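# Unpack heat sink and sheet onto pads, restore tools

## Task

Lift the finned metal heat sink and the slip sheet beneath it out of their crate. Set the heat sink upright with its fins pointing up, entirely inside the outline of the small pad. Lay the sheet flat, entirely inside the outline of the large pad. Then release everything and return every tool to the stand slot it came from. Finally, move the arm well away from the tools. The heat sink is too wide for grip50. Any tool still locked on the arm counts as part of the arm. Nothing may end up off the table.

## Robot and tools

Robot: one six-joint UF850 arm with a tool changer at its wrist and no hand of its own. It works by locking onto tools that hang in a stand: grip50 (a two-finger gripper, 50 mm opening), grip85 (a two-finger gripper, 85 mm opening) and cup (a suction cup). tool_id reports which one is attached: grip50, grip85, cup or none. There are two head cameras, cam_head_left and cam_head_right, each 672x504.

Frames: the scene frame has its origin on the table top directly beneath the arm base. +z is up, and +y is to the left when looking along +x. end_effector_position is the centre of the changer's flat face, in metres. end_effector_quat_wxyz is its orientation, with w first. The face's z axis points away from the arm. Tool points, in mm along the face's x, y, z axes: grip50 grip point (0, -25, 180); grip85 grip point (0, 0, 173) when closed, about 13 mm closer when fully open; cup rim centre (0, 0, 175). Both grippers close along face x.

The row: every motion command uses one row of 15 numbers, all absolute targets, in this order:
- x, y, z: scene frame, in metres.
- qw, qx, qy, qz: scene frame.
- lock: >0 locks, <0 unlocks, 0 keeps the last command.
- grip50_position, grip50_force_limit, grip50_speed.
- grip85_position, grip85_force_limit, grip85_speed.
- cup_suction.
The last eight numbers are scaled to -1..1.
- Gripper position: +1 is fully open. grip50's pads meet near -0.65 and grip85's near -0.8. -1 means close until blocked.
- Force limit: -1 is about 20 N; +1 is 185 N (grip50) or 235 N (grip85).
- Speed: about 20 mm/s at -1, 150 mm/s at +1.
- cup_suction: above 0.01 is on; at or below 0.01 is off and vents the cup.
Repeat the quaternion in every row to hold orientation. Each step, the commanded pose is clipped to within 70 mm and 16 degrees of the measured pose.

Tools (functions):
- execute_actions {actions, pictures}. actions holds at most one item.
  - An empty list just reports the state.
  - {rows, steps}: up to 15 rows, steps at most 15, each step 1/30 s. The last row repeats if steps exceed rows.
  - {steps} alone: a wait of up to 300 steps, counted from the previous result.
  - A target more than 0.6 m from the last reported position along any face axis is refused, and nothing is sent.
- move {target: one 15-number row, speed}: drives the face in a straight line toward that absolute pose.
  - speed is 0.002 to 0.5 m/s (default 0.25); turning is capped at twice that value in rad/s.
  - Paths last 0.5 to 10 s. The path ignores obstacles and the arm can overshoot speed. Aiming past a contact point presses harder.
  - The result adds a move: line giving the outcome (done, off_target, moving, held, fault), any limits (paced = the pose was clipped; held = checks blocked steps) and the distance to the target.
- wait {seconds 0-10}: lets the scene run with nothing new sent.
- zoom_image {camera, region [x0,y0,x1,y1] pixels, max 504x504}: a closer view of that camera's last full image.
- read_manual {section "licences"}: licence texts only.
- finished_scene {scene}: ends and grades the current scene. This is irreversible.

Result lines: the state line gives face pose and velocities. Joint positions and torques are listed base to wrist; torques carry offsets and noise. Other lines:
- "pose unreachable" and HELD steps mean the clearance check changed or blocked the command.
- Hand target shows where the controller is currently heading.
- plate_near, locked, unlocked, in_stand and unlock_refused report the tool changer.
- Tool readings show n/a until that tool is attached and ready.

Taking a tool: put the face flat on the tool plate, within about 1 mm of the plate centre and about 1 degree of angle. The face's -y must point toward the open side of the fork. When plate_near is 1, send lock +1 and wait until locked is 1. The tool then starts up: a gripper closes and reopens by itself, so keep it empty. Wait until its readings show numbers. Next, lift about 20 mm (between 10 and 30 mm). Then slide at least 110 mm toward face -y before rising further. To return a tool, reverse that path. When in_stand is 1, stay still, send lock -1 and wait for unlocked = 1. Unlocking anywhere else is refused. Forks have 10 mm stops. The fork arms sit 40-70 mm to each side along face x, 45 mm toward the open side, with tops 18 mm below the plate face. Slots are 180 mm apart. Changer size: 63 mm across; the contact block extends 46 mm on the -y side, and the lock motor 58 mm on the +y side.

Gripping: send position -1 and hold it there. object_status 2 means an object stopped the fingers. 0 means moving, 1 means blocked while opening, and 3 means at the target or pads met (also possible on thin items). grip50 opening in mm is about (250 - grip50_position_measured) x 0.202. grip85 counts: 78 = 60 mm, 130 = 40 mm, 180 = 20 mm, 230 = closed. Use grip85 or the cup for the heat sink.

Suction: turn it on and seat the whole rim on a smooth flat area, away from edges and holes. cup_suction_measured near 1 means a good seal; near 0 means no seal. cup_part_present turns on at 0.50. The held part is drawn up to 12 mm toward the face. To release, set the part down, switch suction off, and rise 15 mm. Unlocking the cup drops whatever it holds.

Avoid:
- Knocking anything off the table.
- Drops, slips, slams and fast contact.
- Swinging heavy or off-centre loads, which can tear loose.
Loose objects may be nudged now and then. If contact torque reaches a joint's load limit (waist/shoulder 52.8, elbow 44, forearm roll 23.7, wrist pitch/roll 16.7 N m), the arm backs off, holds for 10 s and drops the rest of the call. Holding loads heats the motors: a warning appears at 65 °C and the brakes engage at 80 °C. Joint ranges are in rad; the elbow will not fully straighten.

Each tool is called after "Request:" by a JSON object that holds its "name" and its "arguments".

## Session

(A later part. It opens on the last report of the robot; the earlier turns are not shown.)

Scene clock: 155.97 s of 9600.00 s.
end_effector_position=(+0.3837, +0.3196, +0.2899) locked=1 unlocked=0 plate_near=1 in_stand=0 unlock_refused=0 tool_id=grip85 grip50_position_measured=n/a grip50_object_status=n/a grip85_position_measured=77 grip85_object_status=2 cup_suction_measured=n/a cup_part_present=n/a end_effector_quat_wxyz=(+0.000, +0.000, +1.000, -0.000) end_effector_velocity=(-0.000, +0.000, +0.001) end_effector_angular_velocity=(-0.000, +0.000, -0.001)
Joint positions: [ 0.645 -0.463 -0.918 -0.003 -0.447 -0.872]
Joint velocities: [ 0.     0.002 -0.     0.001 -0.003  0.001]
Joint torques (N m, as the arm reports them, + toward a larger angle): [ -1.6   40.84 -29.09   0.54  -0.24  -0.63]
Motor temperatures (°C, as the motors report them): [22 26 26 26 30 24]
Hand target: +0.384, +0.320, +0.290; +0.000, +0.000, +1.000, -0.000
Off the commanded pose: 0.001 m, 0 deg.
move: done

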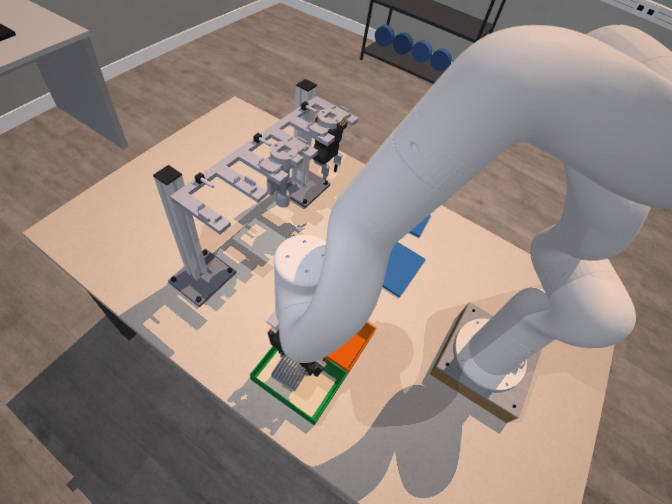

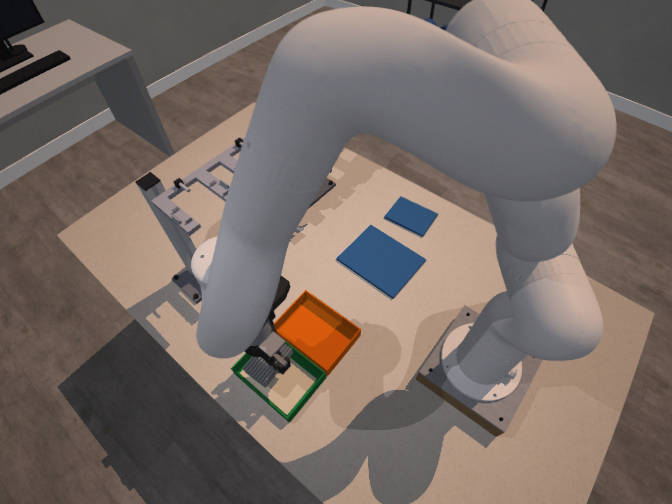

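Request:
{"name": "move", "arguments": {"target": [0.37,-0.2,0.29,0,0.7071,0.7071,0,0,1,0,0,-1,-0.3,-0.6,0], "speed": 0.2}}

Request:
{"name": "move", "arguments": {"target": [0.37,-0.21,0.225,0,0.7071,0.7071,0,0,1,0,0,-1,-0.3,-0.6,0], "speed": 0.06}}

Request:
{"name": "zoom_image", "arguments": {"camera": "cam_head_left", "region": [340,150,480,290]}}

Request:
{"name": "zoom_image", "arguments": {"camera": "cam_head_right", "region": [340,150,480,290]}}

Scene clock: 163.33 s of 9600.00 s.
end_effector_position=(+0.3693, -0.2016, +0.2897) locked=1 unlocked=0 plate_near=1 in_stand=0 unlock_refused=0 tool_id=grip85 grip50_position_measured=n/a grip50_object_status=n/a grip85_position_measured=77 grip85_object_status=2 cup_suction_measured=n/a cup_part_present=n/a end_effector_quat_wxyz=(+0.002, +0.707, +0.707, -0.003) end_effector_velocity=(+0.000, -0.002, +0.001) end_effector_angular_velocity=(-0.001, -0.002, -0.004)
Joint positions: [-0.555 -0.319 -0.697  0.004 -0.371 -0.509]
Joint velocities: [-0.004 -0.001 -0.003 -0.001 -0.     0.001]
Joint torques (N m, as the arm reports them, + toward a larger angle): [ -1.98  33.43 -27.28   0.19  -0.24  -0.67]
Motor temperatures (°C, as the motors report them): [22 26 26 26 30 24]
Hand target: +0.369, -0.202, +0.290; +0.002, +0.707, +0.707, -0.003
Off the commanded pose: 0.002 m, 0 deg.
move: done

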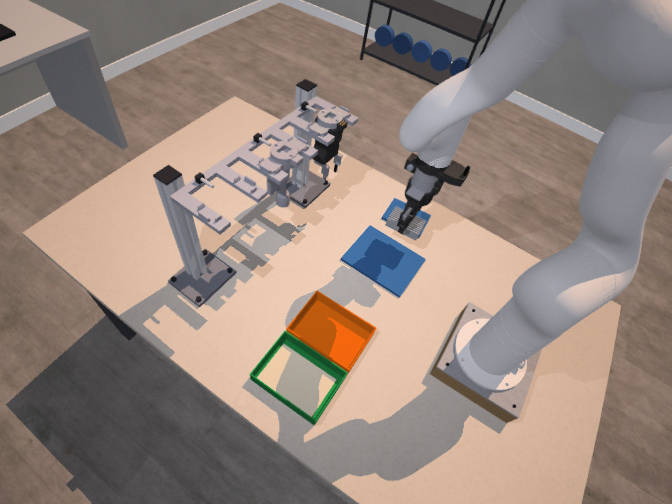

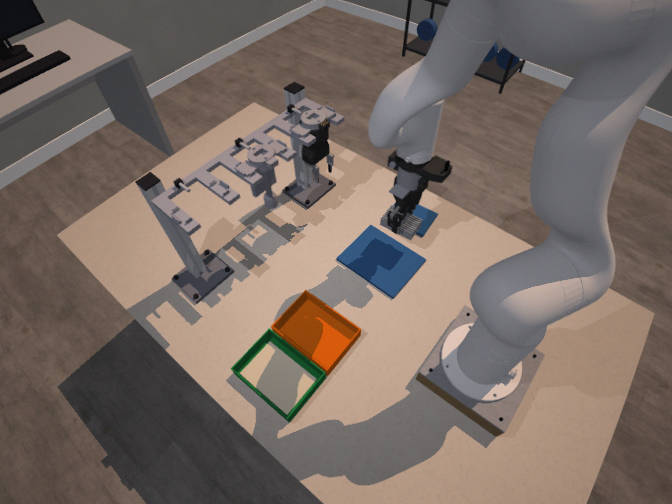

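Scene clock: 164.80 s of 9600.00 s.
end_effector_position=(+0.3703, -0.2101, +0.2251) locked=1 unlocked=0 plate_near=1 in_stand=0 unlock_refused=0 tool_id=grip85 grip50_position_measured=n/a grip50_object_status=n/a grip85_position_measured=77 grip85_object_status=2 cup_suction_measured=n/a cup_part_present=n/a end_effector_quat_wxyz=(+0.000, +0.707, +0.707, +0.000) end_effector_velocity=(-0.000, +0.000, -0.001) end_effector_angular_velocity=(+0.001, +0.001, +0.000)
Joint positions: [-0.573 -0.483 -0.714  0.035 -0.226 -0.557]
Joint velocities: [ 0.    -0.003  0.     0.003  0.002 -0.003]
Joint torques (N m, as the arm reports them, + toward a larger angle): [ -1.35  36.77 -23.22   0.21  -0.28  -0.68]
Motor temperatures (°C, as the motors report them): [22 26 26 26 30 24]
Hand target: +0.370, -0.210, +0.225; -0.000, +0.707, +0.707, +0.000
Off the commanded pose: 0.000 m, 0 deg.
move: done

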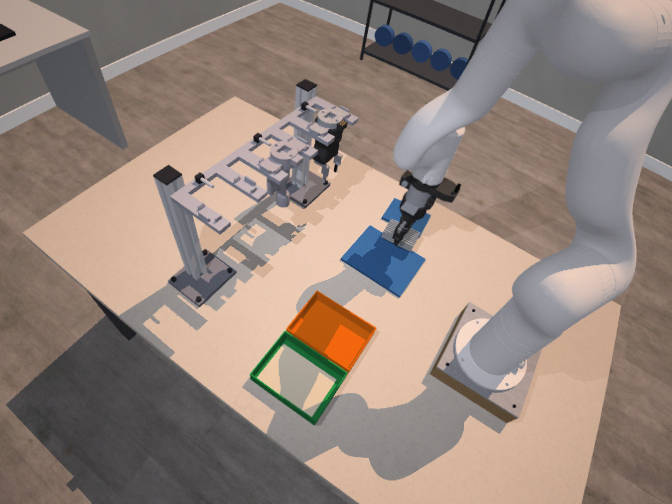

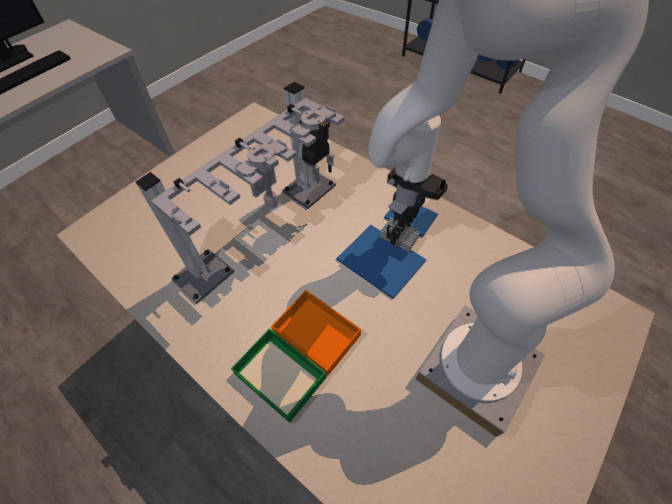

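Region (340, 150, 480, 290) of cam_head_left's 672x504 image, scaled by 3.600, with more detail than that image has.

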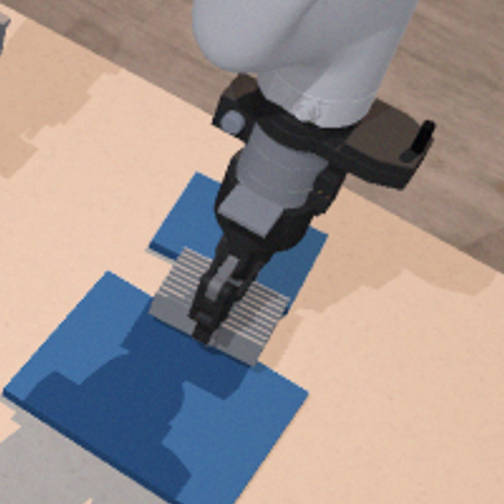

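Region (340, 150, 480, 290) of cam_head_right's 672x504 image, scaled by 3.600, with more detail than that image has.

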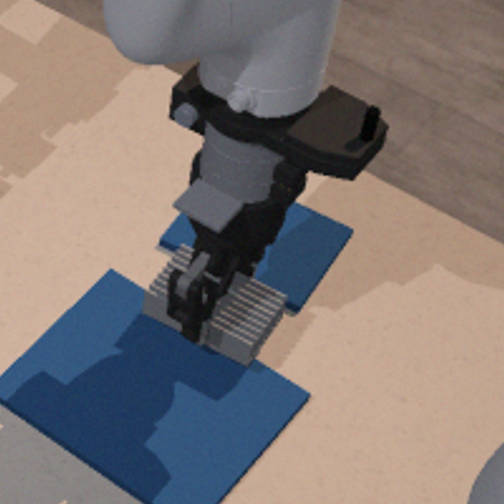

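Request:
{"name": "move", "arguments": {"target": [0.388,-0.294,0.216,0,0.7071,0.7071,0,0,1,0,0,-1,-0.3,-0.6,0], "speed": 0.06}}

Request:
{"name": "zoom_image", "arguments": {"camera": "cam_head_left", "region": [360,170,460,270]}}

Request:
{"name": "zoom_image", "arguments": {"camera": "cam_head_right", "region": [360,170,460,270]}}

Scene clock: 175.77 s of 9600.00 s.
end_effector_position=(+0.3876, -0.2941, +0.2163) locked=1 unlocked=0 plate_near=1 in_stand=0 unlock_refused=0 tool_id=grip85 grip50_position_measured=n/a grip50_object_status=n/a grip85_position_measured=77 grip85_object_status=2 cup_suction_measured=n/a cup_part_present=n/a end_effector_quat_wxyz=(-0.000, +0.707, +0.707, -0.001) end_effector_velocity=(+0.000, -0.001, -0.000) end_effector_angular_velocity=(+0.001, +0.000, +0.000)
Joint positions: [-0.705 -0.602 -0.89   0.025 -0.286 -0.678]
Joint velocities: [-0.001 -0.003 -0.003  0.002 -0.001 -0.003]
Joint torques (N m, as the arm reports them, + toward a larger angle): [ -2.46  42.56 -24.5    0.31  -0.16  -0.63]
Motor temperatures (°C, as the motors report them): [22 26 26 26 30 24]
Hand target: +0.388, -0.294, +0.216; +0.000, +0.707, +0.707, -0.000
Off the commanded pose: 0.000 m, 0 deg.
move: done

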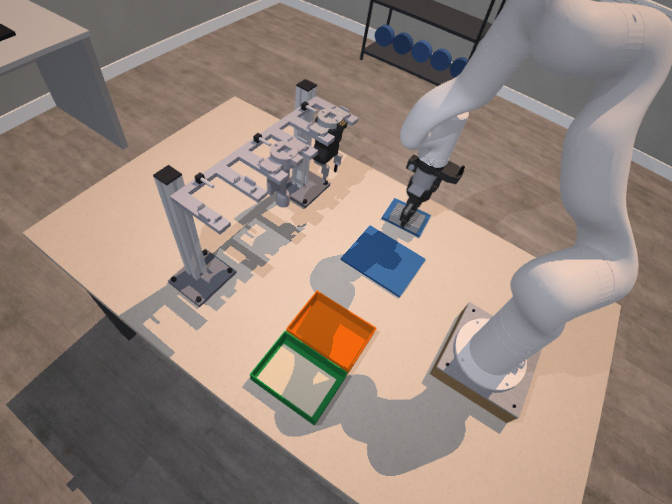

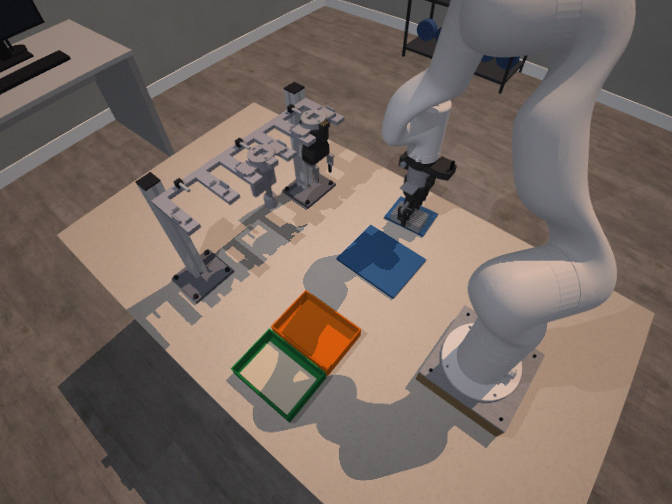

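Region (360, 170, 460, 270) of cam_head_left's 672x504 image, scaled by 5.040, with more detail than that image has.

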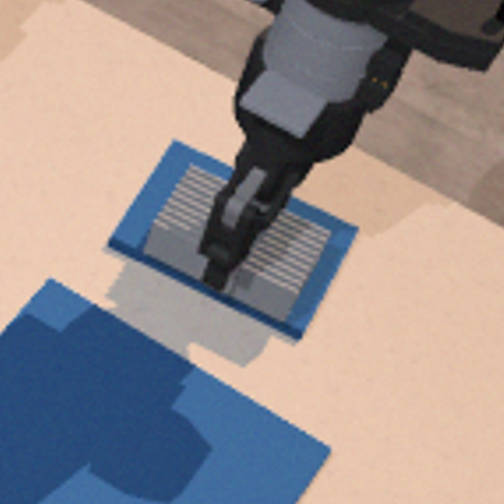

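Region (360, 170, 460, 270) of cam_head_right's 672x504 image, scaled by 5.040, with more detail than that image has.

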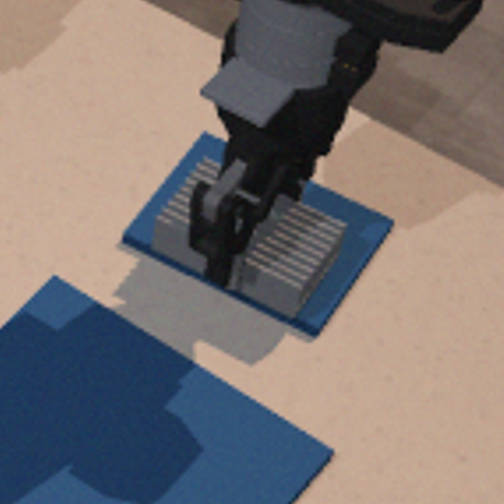

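Request:
{"name": "move", "arguments": {"target": [0.395,-0.311,0.210,0,0.6915,0.7224,0,0,1,0,0,-1,-0.3,-0.6,0], "speed": 0.02}}

Request:
{"name": "zoom_image", "arguments": {"camera": "cam_head_left", "region": [360,170,460,270]}}

Request:
{"name": "zoom_image", "arguments": {"camera": "cam_head_right", "region": [360,170,460,270]}}

Scene clock: 181.57 s of 9600.00 s.
end_effector_position=(+0.3949, -0.3109, +0.2101) locked=1 unlocked=0 plate_near=1 in_stand=0 unlock_refused=0 tool_id=grip85 grip50_position_measured=n/a grip50_object_status=n/a grip85_position_measured=77 grip85_object_status=2 cup_suction_measured=n/a cup_part_present=n/a end_effector_quat_wxyz=(-0.000, +0.692, +0.722, -0.000) end_effector_velocity=(+0.001, -0.001, -0.000) end_effector_angular_velocity=(+0.001, -0.000, +0.004)
Joint positions: [-0.723 -0.641 -0.939  0.027 -0.296 -0.741]
Joint velocities: [-0.001 -0.002 -0.003  0.002 -0.002 -0.007]
Joint torques (N m, as the arm reports them, + toward a larger angle): [ -1.72  44.57 -24.65   0.26  -0.3   -0.56]
Motor temperatures (°C, as the motors report them): [22 26 26 26 30 24]
Hand target: +0.395, -0.311, +0.210; +0.000, +0.691, +0.722, -0.000
Off the commanded pose: 0.000 m, 0 deg.
move: done

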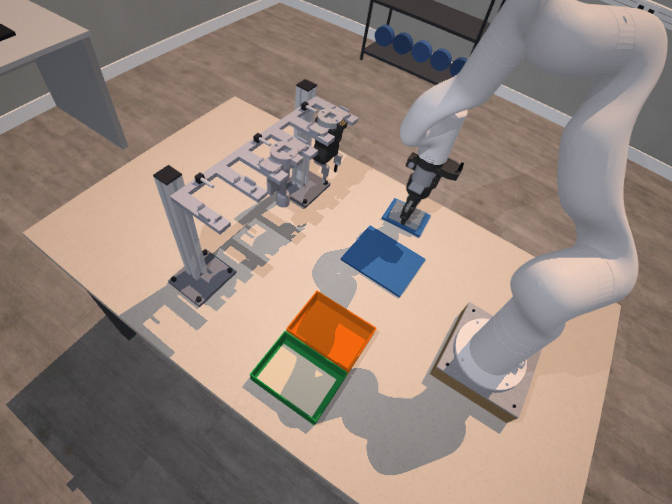

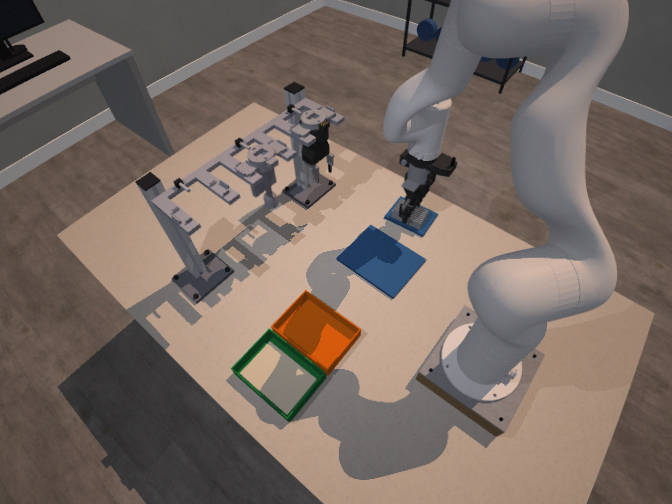

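Region (360, 170, 460, 270) of cam_head_left's 672x504 image, scaled by 5.040, with more detail than that image has.

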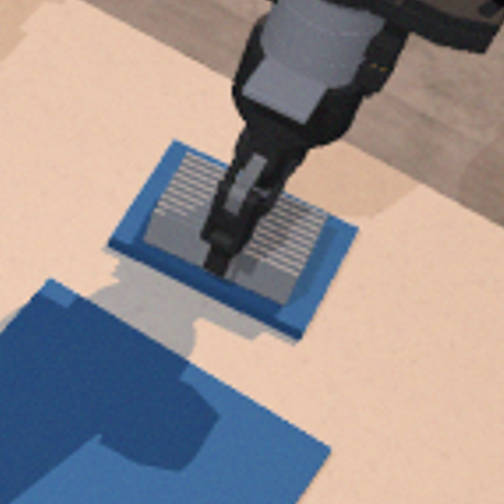

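Region (360, 170, 460, 270) of cam_head_right's 672x504 image, scaled by 5.040, with more detail than that image has.

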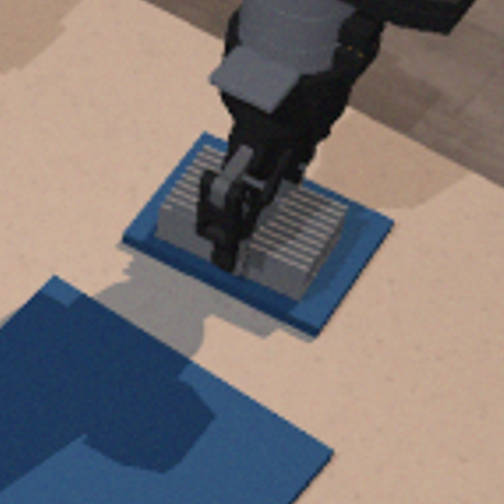

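Request:
{"name": "move", "arguments": {"target": [0.392,-0.311,0.204,0,0.6915,0.7224,0,0,1,0,0,-1,-0.3,-0.6,0], "speed": 0.005}}

Scene clock: 184.67 s of 9600.00 s.
end_effector_position=(+0.3926, -0.3111, +0.2051) locked=1 unlocked=0 plate_near=1 in_stand=0 unlock_refused=0 tool_id=grip85 grip50_position_measured=n/a grip50_object_status=n/a grip85_position_measured=77 grip85_object_status=2 cup_suction_measured=n/a cup_part_present=n/a end_effector_quat_wxyz=(+0.000, +0.691, +0.722, +0.000) end_effector_velocity=(-0.001, -0.000, -0.001) end_effector_angular_velocity=(+0.000, +0.000, -0.001)
Joint positions: [-0.726 -0.649 -0.936  0.03  -0.284 -0.748]
Joint velocities: [-0.001 -0.002  0.     0.001  0.002 -0.001]
Joint torques (N m, as the arm reports them, + toward a larger angle): [ -6.37  23.58 -17.    -0.62   3.43  -0.69]
Motor temperatures (°C, as the motors report them): [22 26 26 26 30 24]
Hand target: +0.392, -0.311, +0.204; -0.000, +0.691, +0.722, +0.000
Off the commanded pose: 0.001 m, 0 deg.
move: done

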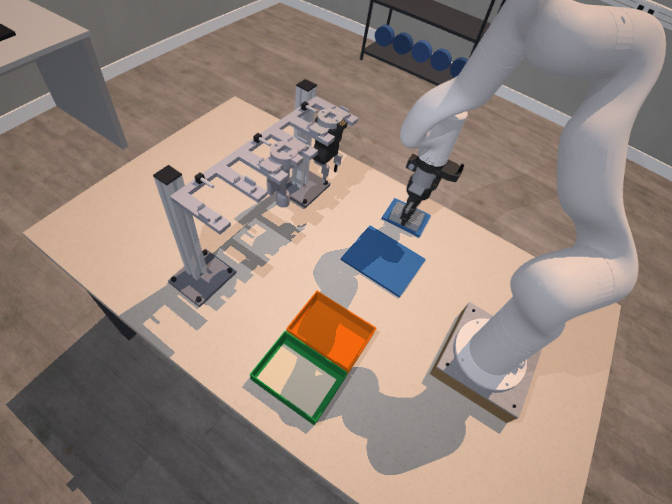

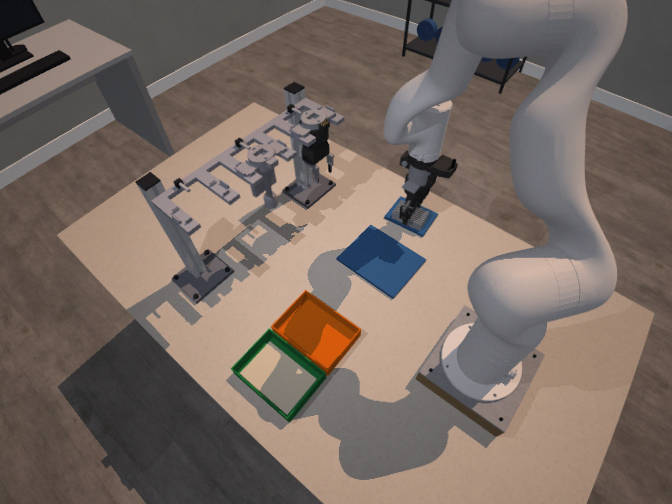

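Request:
{"name": "move", "arguments": {"target": [0.3925,-0.311,0.2055,0,0.6915,0.7224,0,0,1,0,0,1,-0.3,0,0], "speed": 0.005}}

Request:
{"name": "move", "arguments": {"target": [0.3925,-0.311,0.30,0,0.6915,0.7224,0,0,1,0,0,1,-0.3,0,0], "speed": 0.1}}

Request:
{"name": "move", "arguments": {"target": [0.50,0.2024,0.385,0,0.7175,0.6966,0,0,1,0,0,1,-0.3,0,0], "speed": 0.25}}

Request:
{"name": "move", "arguments": {"target": [0.6563,0.1978,0.385,0,0.7175,0.6966,0,0,1,0,0,1,-0.3,0,0], "speed": 0.06}}

Request:
{"name": "move", "arguments": {"target": [0.6563,0.1978,0.3648,0,0.7175,0.6966,0,0,1,0,0,1,-0.3,0,0], "speed": 0.01}}

Scene clock: 190.73 s of 9600.00 s.
end_effector_position=(+0.3925, -0.3110, +0.2054) locked=1 unlocked=0 plate_near=1 in_stand=0 unlock_refused=0 tool_id=grip85 grip50_position_measured=n/a grip50_object_status=n/a grip85_position_measured=3 grip85_object_status=0 cup_suction_measured=n/a cup_part_present=n/a end_effector_quat_wxyz=(+0.000, +0.691, +0.722, -0.000) end_effector_velocity=(-0.000, +0.000, -0.000) end_effector_angular_velocity=(+0.001, +0.001, -0.000)
Joint positions: [-0.726 -0.648 -0.935  0.029 -0.285 -0.747]
Joint velocities: [ 0.    -0.001 -0.     0.001 -0.001  0.   ]
Joint torques (N m, as the arm reports them, + toward a larger angle): [ -2.41  43.52 -24.     0.33  -0.32  -0.63]
Motor temperatures (°C, as the motors report them): [22 26 26 26 30 24]
Hand target: +0.392, -0.311, +0.205; +0.000, +0.691, +0.722, +0.000
Off the commanded pose: 0.000 m, 0 deg.
move: done

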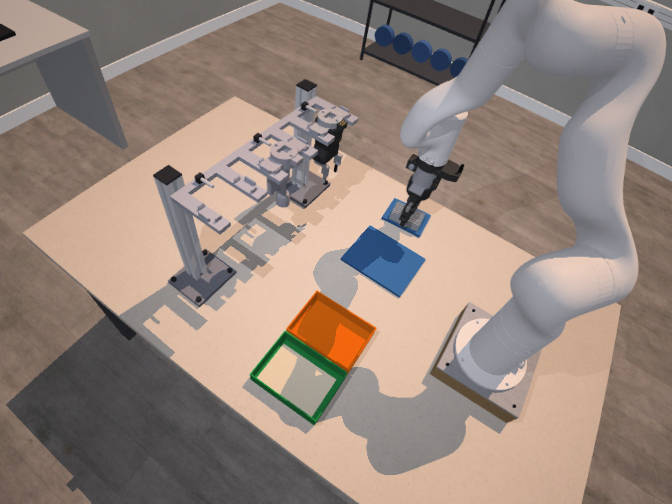

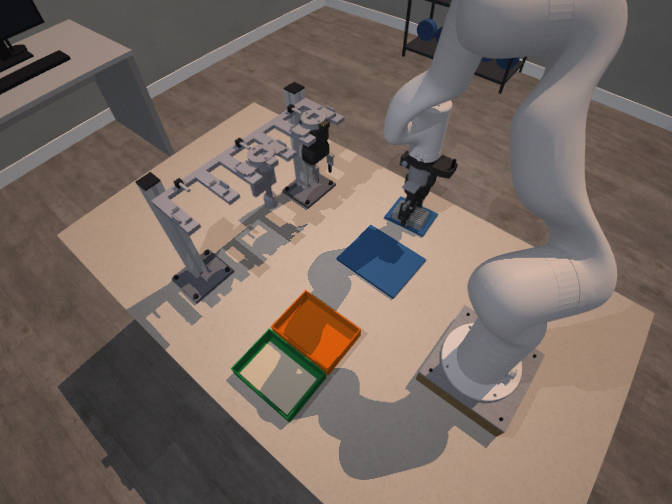

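Scene clock: 192.07 s of 9600.00 s.
end_effector_position=(+0.3920, -0.3107, +0.2998) locked=1 unlocked=0 plate_near=1 in_stand=0 unlock_refused=0 tool_id=grip85 grip50_position_measured=n/a grip50_object_status=n/a grip85_position_measured=3 grip85_object_status=3 cup_suction_measured=n/a cup_part_present=n/a end_effector_quat_wxyz=(-0.000, +0.692, +0.722, -0.000) end_effector_velocity=(+0.000, -0.000, +0.002) end_effector_angular_velocity=(-0.000, -0.000, +0.001)
Joint positions: [-0.727 -0.456 -0.929  0.017 -0.471 -0.735]
Joint velocities: [ 0.     0.003 -0.001 -0.001 -0.004 -0.   ]
Joint torques (N m, as the arm reports them, + toward a larger angle): [ -2.16  39.42 -28.91   0.58  -0.24  -0.66]
Motor temperatures (°C, as the motors report them): [22 26 26 26 30 24]
Hand target: +0.392, -0.311, +0.300; +0.000, +0.692, +0.722, -0.000
Off the commanded pose: 0.001 m, 0 deg.
move: done

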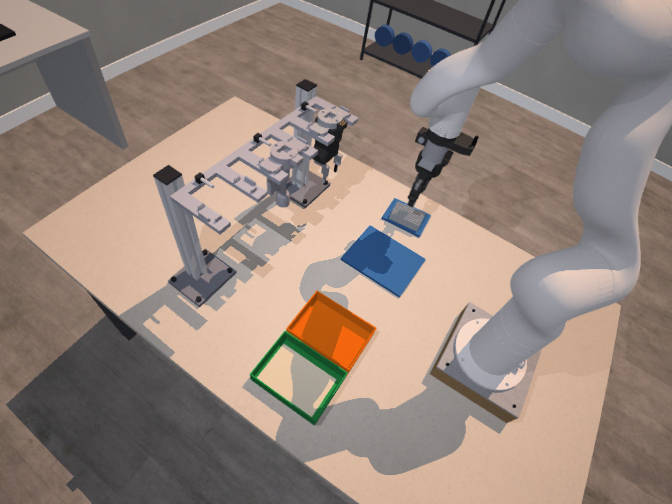

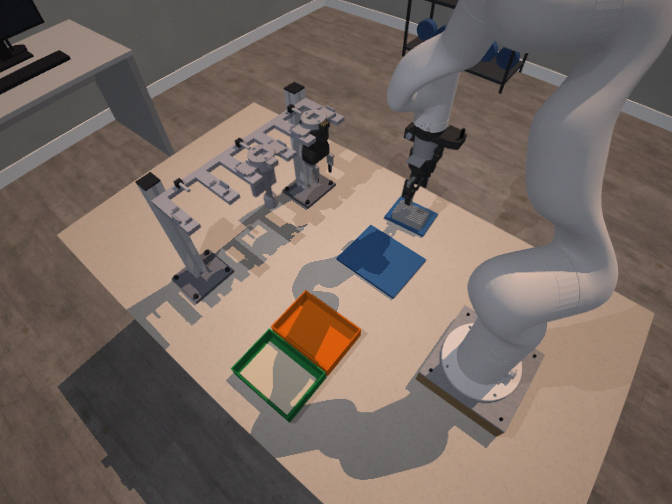

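Scene clock: 194.70 s of 9600.00 s.
end_effector_position=(+0.5006, +0.2032, +0.3852) locked=1 unlocked=0 plate_near=1 in_stand=0 unlock_refused=0 tool_id=grip85 grip50_position_measured=n/a grip50_object_status=n/a grip85_position_measured=3 grip85_object_status=3 cup_suction_measured=n/a cup_part_present=n/a end_effector_quat_wxyz=(-0.001, +0.718, +0.696, +0.003) end_effector_velocity=(+0.001, +0.003, +0.001) end_effector_angular_velocity=(+0.000, -0.001, -0.001)
Joint positions: [ 0.332 -0.391 -1.081  0.009 -0.678  0.406]
Joint velocities: [ 0.004 -0.003 -0.006  0.    -0.002  0.005]
Joint torques (N m, as the arm reports them, + toward a larger angle): [ -1.38  41.48 -33.05   0.5   -0.31  -0.66]
Motor temperatures (°C, as the motors report them): [22 26 26 26 30 24]
Hand target: +0.501, +0.204, +0.385; -0.001, +0.718, +0.696, +0.003
Off the commanded pose: 0.001 m, 0 deg.
move: done

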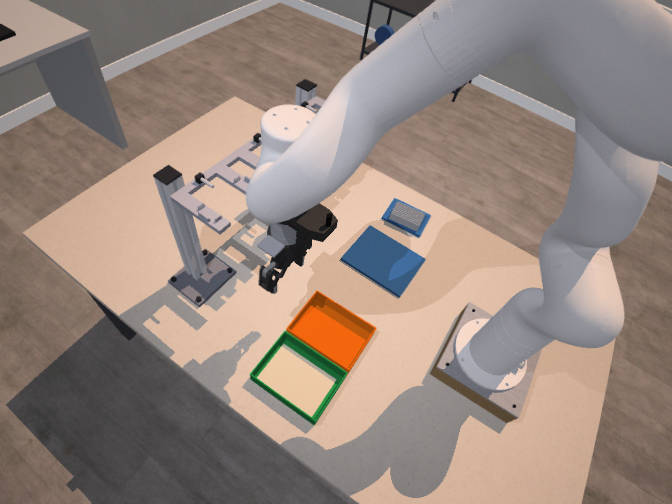

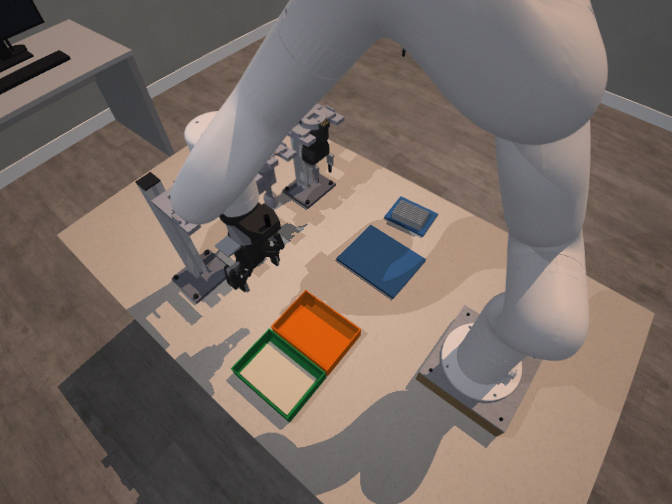

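Scene clock: 197.67 s of 9600.00 s.
end_effector_position=(+0.6560, +0.1974, +0.3856) locked=1 unlocked=0 plate_near=1 in_stand=0 unlock_refused=0 tool_id=grip85 grip50_position_measured=n/a grip50_object_status=n/a grip85_position_measured=3 grip85_object_status=3 cup_suction_measured=n/a cup_part_present=n/a end_effector_quat_wxyz=(+0.000, +0.718, +0.696, -0.000) end_effector_velocity=(+0.002, -0.000, +0.000) end_effector_angular_velocity=(+0.001, -0.000, -0.001)
Joint positions: [ 0.24  -0.728 -1.593  0.002 -0.858  0.319]
Joint velocities: [-0.001 -0.003 -0.006  0.001 -0.003 -0.   ]
Joint torques (N m, as the arm reports them, + toward a larger angle): [ -1.63  54.99 -35.42   0.61  -0.3   -0.56]
Motor temperatures (°C, as the motors report them): [22 26 26 26 30 24]
Hand target: +0.656, +0.197, +0.386; +0.000, +0.718, +0.696, -0.000
Off the commanded pose: 0.001 m, 0 deg.
move: done

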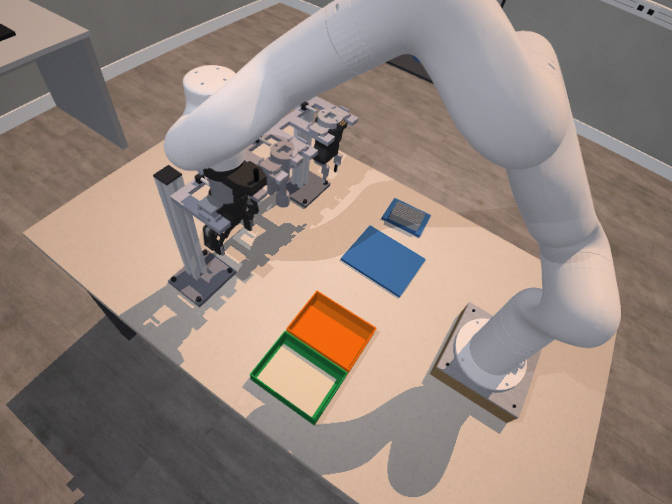

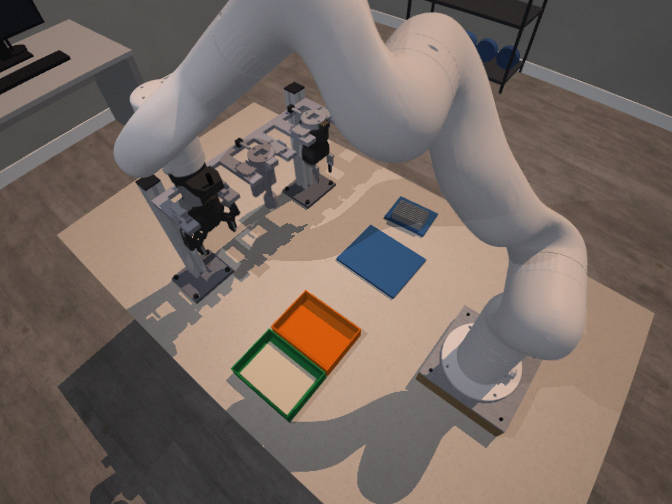

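Scene clock: 199.97 s of 9600.00 s.
end_effector_position=(+0.6565, +0.1979, +0.3652) locked=1 unlocked=0 plate_near=1 in_stand=1 unlock_refused=0 tool_id=grip85 grip50_position_measured=n/a grip50_object_status=n/a grip85_position_measured=3 grip85_object_status=3 cup_suction_measured=n/a cup_part_present=n/a end_effector_quat_wxyz=(+0.000, +0.717, +0.697, +0.000) end_effector_velocity=(+0.000, +0.000, -0.000) end_effector_angular_velocity=(+0.001, -0.001, +0.000)
Joint positions: [ 0.24  -0.75  -1.582  0.003 -0.822  0.318]
Joint velocities: [ 0.    -0.    -0.     0.001  0.002 -0.001]
Joint torques (N m, as the arm reports them, + toward a larger angle): [ -1.36  53.58 -33.44   0.57  -0.34  -0.56]
Motor temperatures (°C, as the motors report them): [22 26 26 26 30 24]
Hand target: +0.656, +0.198, +0.365; -0.000, +0.717, +0.697, +0.000
Off the commanded pose: 0.001 m, 0 deg.
move: done

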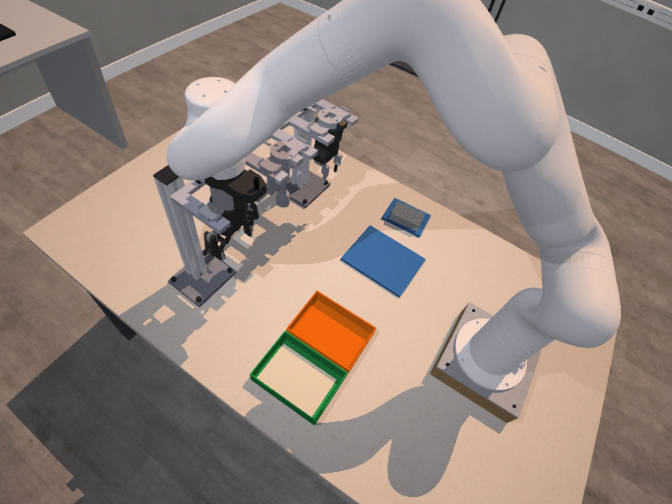

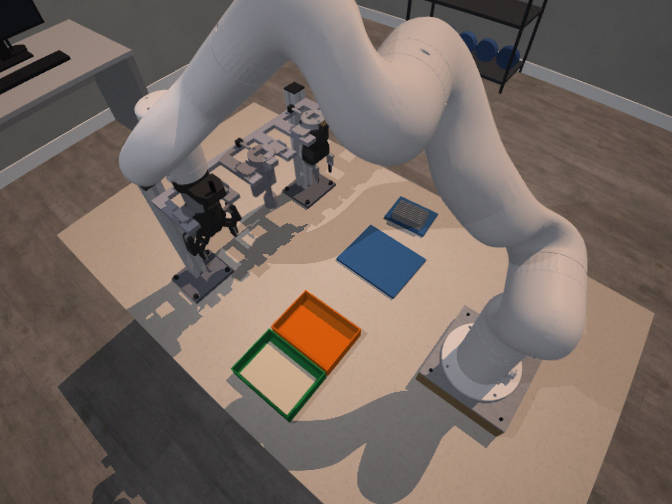

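Request:
{"name": "execute_actions", "arguments": {"actions": [{"rows":[[0.6563,0.1978,0.3648,0,0.7175,0.6966,0,-1,1,0,0,1,-0.3,0,0]],"steps":15}], "pictures": false}}

Request:
{"name": "execute_actions", "arguments": {"actions": [{"steps":25}], "pictures": false}}

Scene clock: 202.50 s of 9600.00 s.
end_effector_position=(+0.6562, +0.1978, +0.3647) locked=0 unlocked=0 plate_near=1 in_stand=1 unlock_refused=0 tool_id=none grip50_position_measured=n/a grip50_object_status=n/a grip85_position_measured=n/a grip85_object_status=n/a cup_suction_measured=n/a cup_part_present=n/a end_effector_quat_wxyz=(-0.000, +0.717, +0.697, -0.000) end_effector_velocity=(+0.000, +0.000, -0.000) end_effector_angular_velocity=(+0.001, -0.000, +0.001)
Joint positions: [ 0.241 -0.751 -1.581  0.003 -0.822  0.318]
Joint velocities: [-0.    -0.001 -0.     0.001  0.001 -0.001]
Joint torques (N m, as the arm reports them, + toward a larger angle): [ -2.26  36.6  -21.76   0.48   0.04  -0.66]
Motor temperatures (°C, as the motors report them): [22 26 26 26 30 24]
Hand target: +0.656, +0.198, +0.365; -0.000, +0.717, +0.697, +0.000
Off the commanded pose: 0.000 m, 0 deg.
Steps of this call (steps 1 to 61: nothing new was sent; steps 62 to 76: all 15 steps of this action). Readings (end_effector_position | what the end effector reports):
62: (+0.6563, +0.1978, +0.3646) | locked=1 unlocked=0 plate_near=1 in_stand=1 unlock_refused=0 tool_id=grip85 grip50_position_measured=n/a grip50_object_status=n/a grip85_position_measured=3 grip85_object_status=3 cup_suction_measured=n/a cup_part_present=n/a
63: (+0.6563, +0.1978, +0.3646) | locked=1 unlocked=0 plate_near=1 in_stand=1 unlock_refused=0 tool_id=grip85 grip50_position_measured=n/a grip50_object_status=n/a grip85_position_measured=3 grip85_object_status=3 cup_suction_measured=n/a cup_part_present=n/a
65: (+0.6563, +0.1978, +0.3646) | locked=1 unlocked=0 plate_near=1 in_stand=1 unlock_refused=0 tool_id=grip85 grip50_position_measured=n/a grip50_object_status=n/a grip85_position_measured=3 grip85_object_status=3 cup_suction_measured=n/a cup_part_present=n/a
69: (+0.6562, +0.1978, +0.3647) | locked=0 unlocked=0 plate_near=1 in_stand=1 unlock_refused=0 tool_id=none grip50_position_measured=n/a grip50_object_status=n/a grip85_position_measured=n/a grip85_object_status=n/a cup_suction_measured=n/a cup_part_present=n/a
76: the state above

Scene clock: 203.33 s of 9600.00 s.
end_effector_position=(+0.6563, +0.1978, +0.3648) locked=0 unlocked=1 plate_near=1 in_stand=1 unlock_refused=0 tool_id=none grip50_position_measured=n/a grip50_object_status=n/a grip85_position_measured=n/a grip85_object_status=n/a cup_suction_measured=n/a cup_part_present=n/a end_effector_quat_wxyz=(-0.000, +0.717, +0.697, -0.000) end_effector_velocity=(+0.000, +0.000, +0.000) end_effector_angular_velocity=(-0.001, -0.001, +0.001)
Joint positions: [ 0.24  -0.751 -1.581  0.003 -0.822  0.318]
Joint velocities: [ 0.     0.    -0.    -0.001 -0.     0.   ]
Joint torques (N m, as the arm reports them, + toward a larger angle): [ -3.63  37.09 -22.65   0.44   0.18  -0.61]
Motor temperatures (°C, as the motors report them): [22 26 26 26 30 24]
Hand target: +0.656, +0.198, +0.365; -0.000, +0.717, +0.697, +0.000
Off the commanded pose: 0.000 m, 0 deg.
Steps of this call (steps 1 to 25: nothing new was sent). Readings (end_effector_position | what the end effector reports):
1: (+0.6562, +0.1978, +0.3647) | locked=0 unlocked=0 plate_near=1 in_stand=1 unlock_refused=0 tool_id=none grip50_position_measured=n/a grip50_object_status=n/a grip85_position_measured=n/a grip85_object_status=n/a cup_suction_measured=n/a cup_part_present=n/a
2: (+0.6562, +0.1978, +0.3647) | locked=0 unlocked=0 plate_near=1 in_stand=1 unlock_refused=0 tool_id=none grip50_position_measured=n/a grip50_object_status=n/a grip85_position_measured=n/a grip85_object_status=n/a cup_suction_measured=n/a cup_part_present=n/a
4: (+0.6562, +0.1978, +0.3647) | locked=0 unlocked=0 plate_near=1 in_stand=1 unlock_refused=0 tool_id=none grip50_position_measured=n/a grip50_object_status=n/a grip85_position_measured=n/a grip85_object_status=n/a cup_suction_measured=n/a cup_part_present=n/a
8: (+0.6563, +0.1978, +0.3647) | locked=0 unlocked=0 plate_near=1 in_stand=1 unlock_refused=0 tool_id=none grip50_position_measured=n/a grip50_object_status=n/a grip85_position_measured=n/a grip85_object_status=n/a cup_suction_measured=n/a cup_part_present=n/a
25: the state above


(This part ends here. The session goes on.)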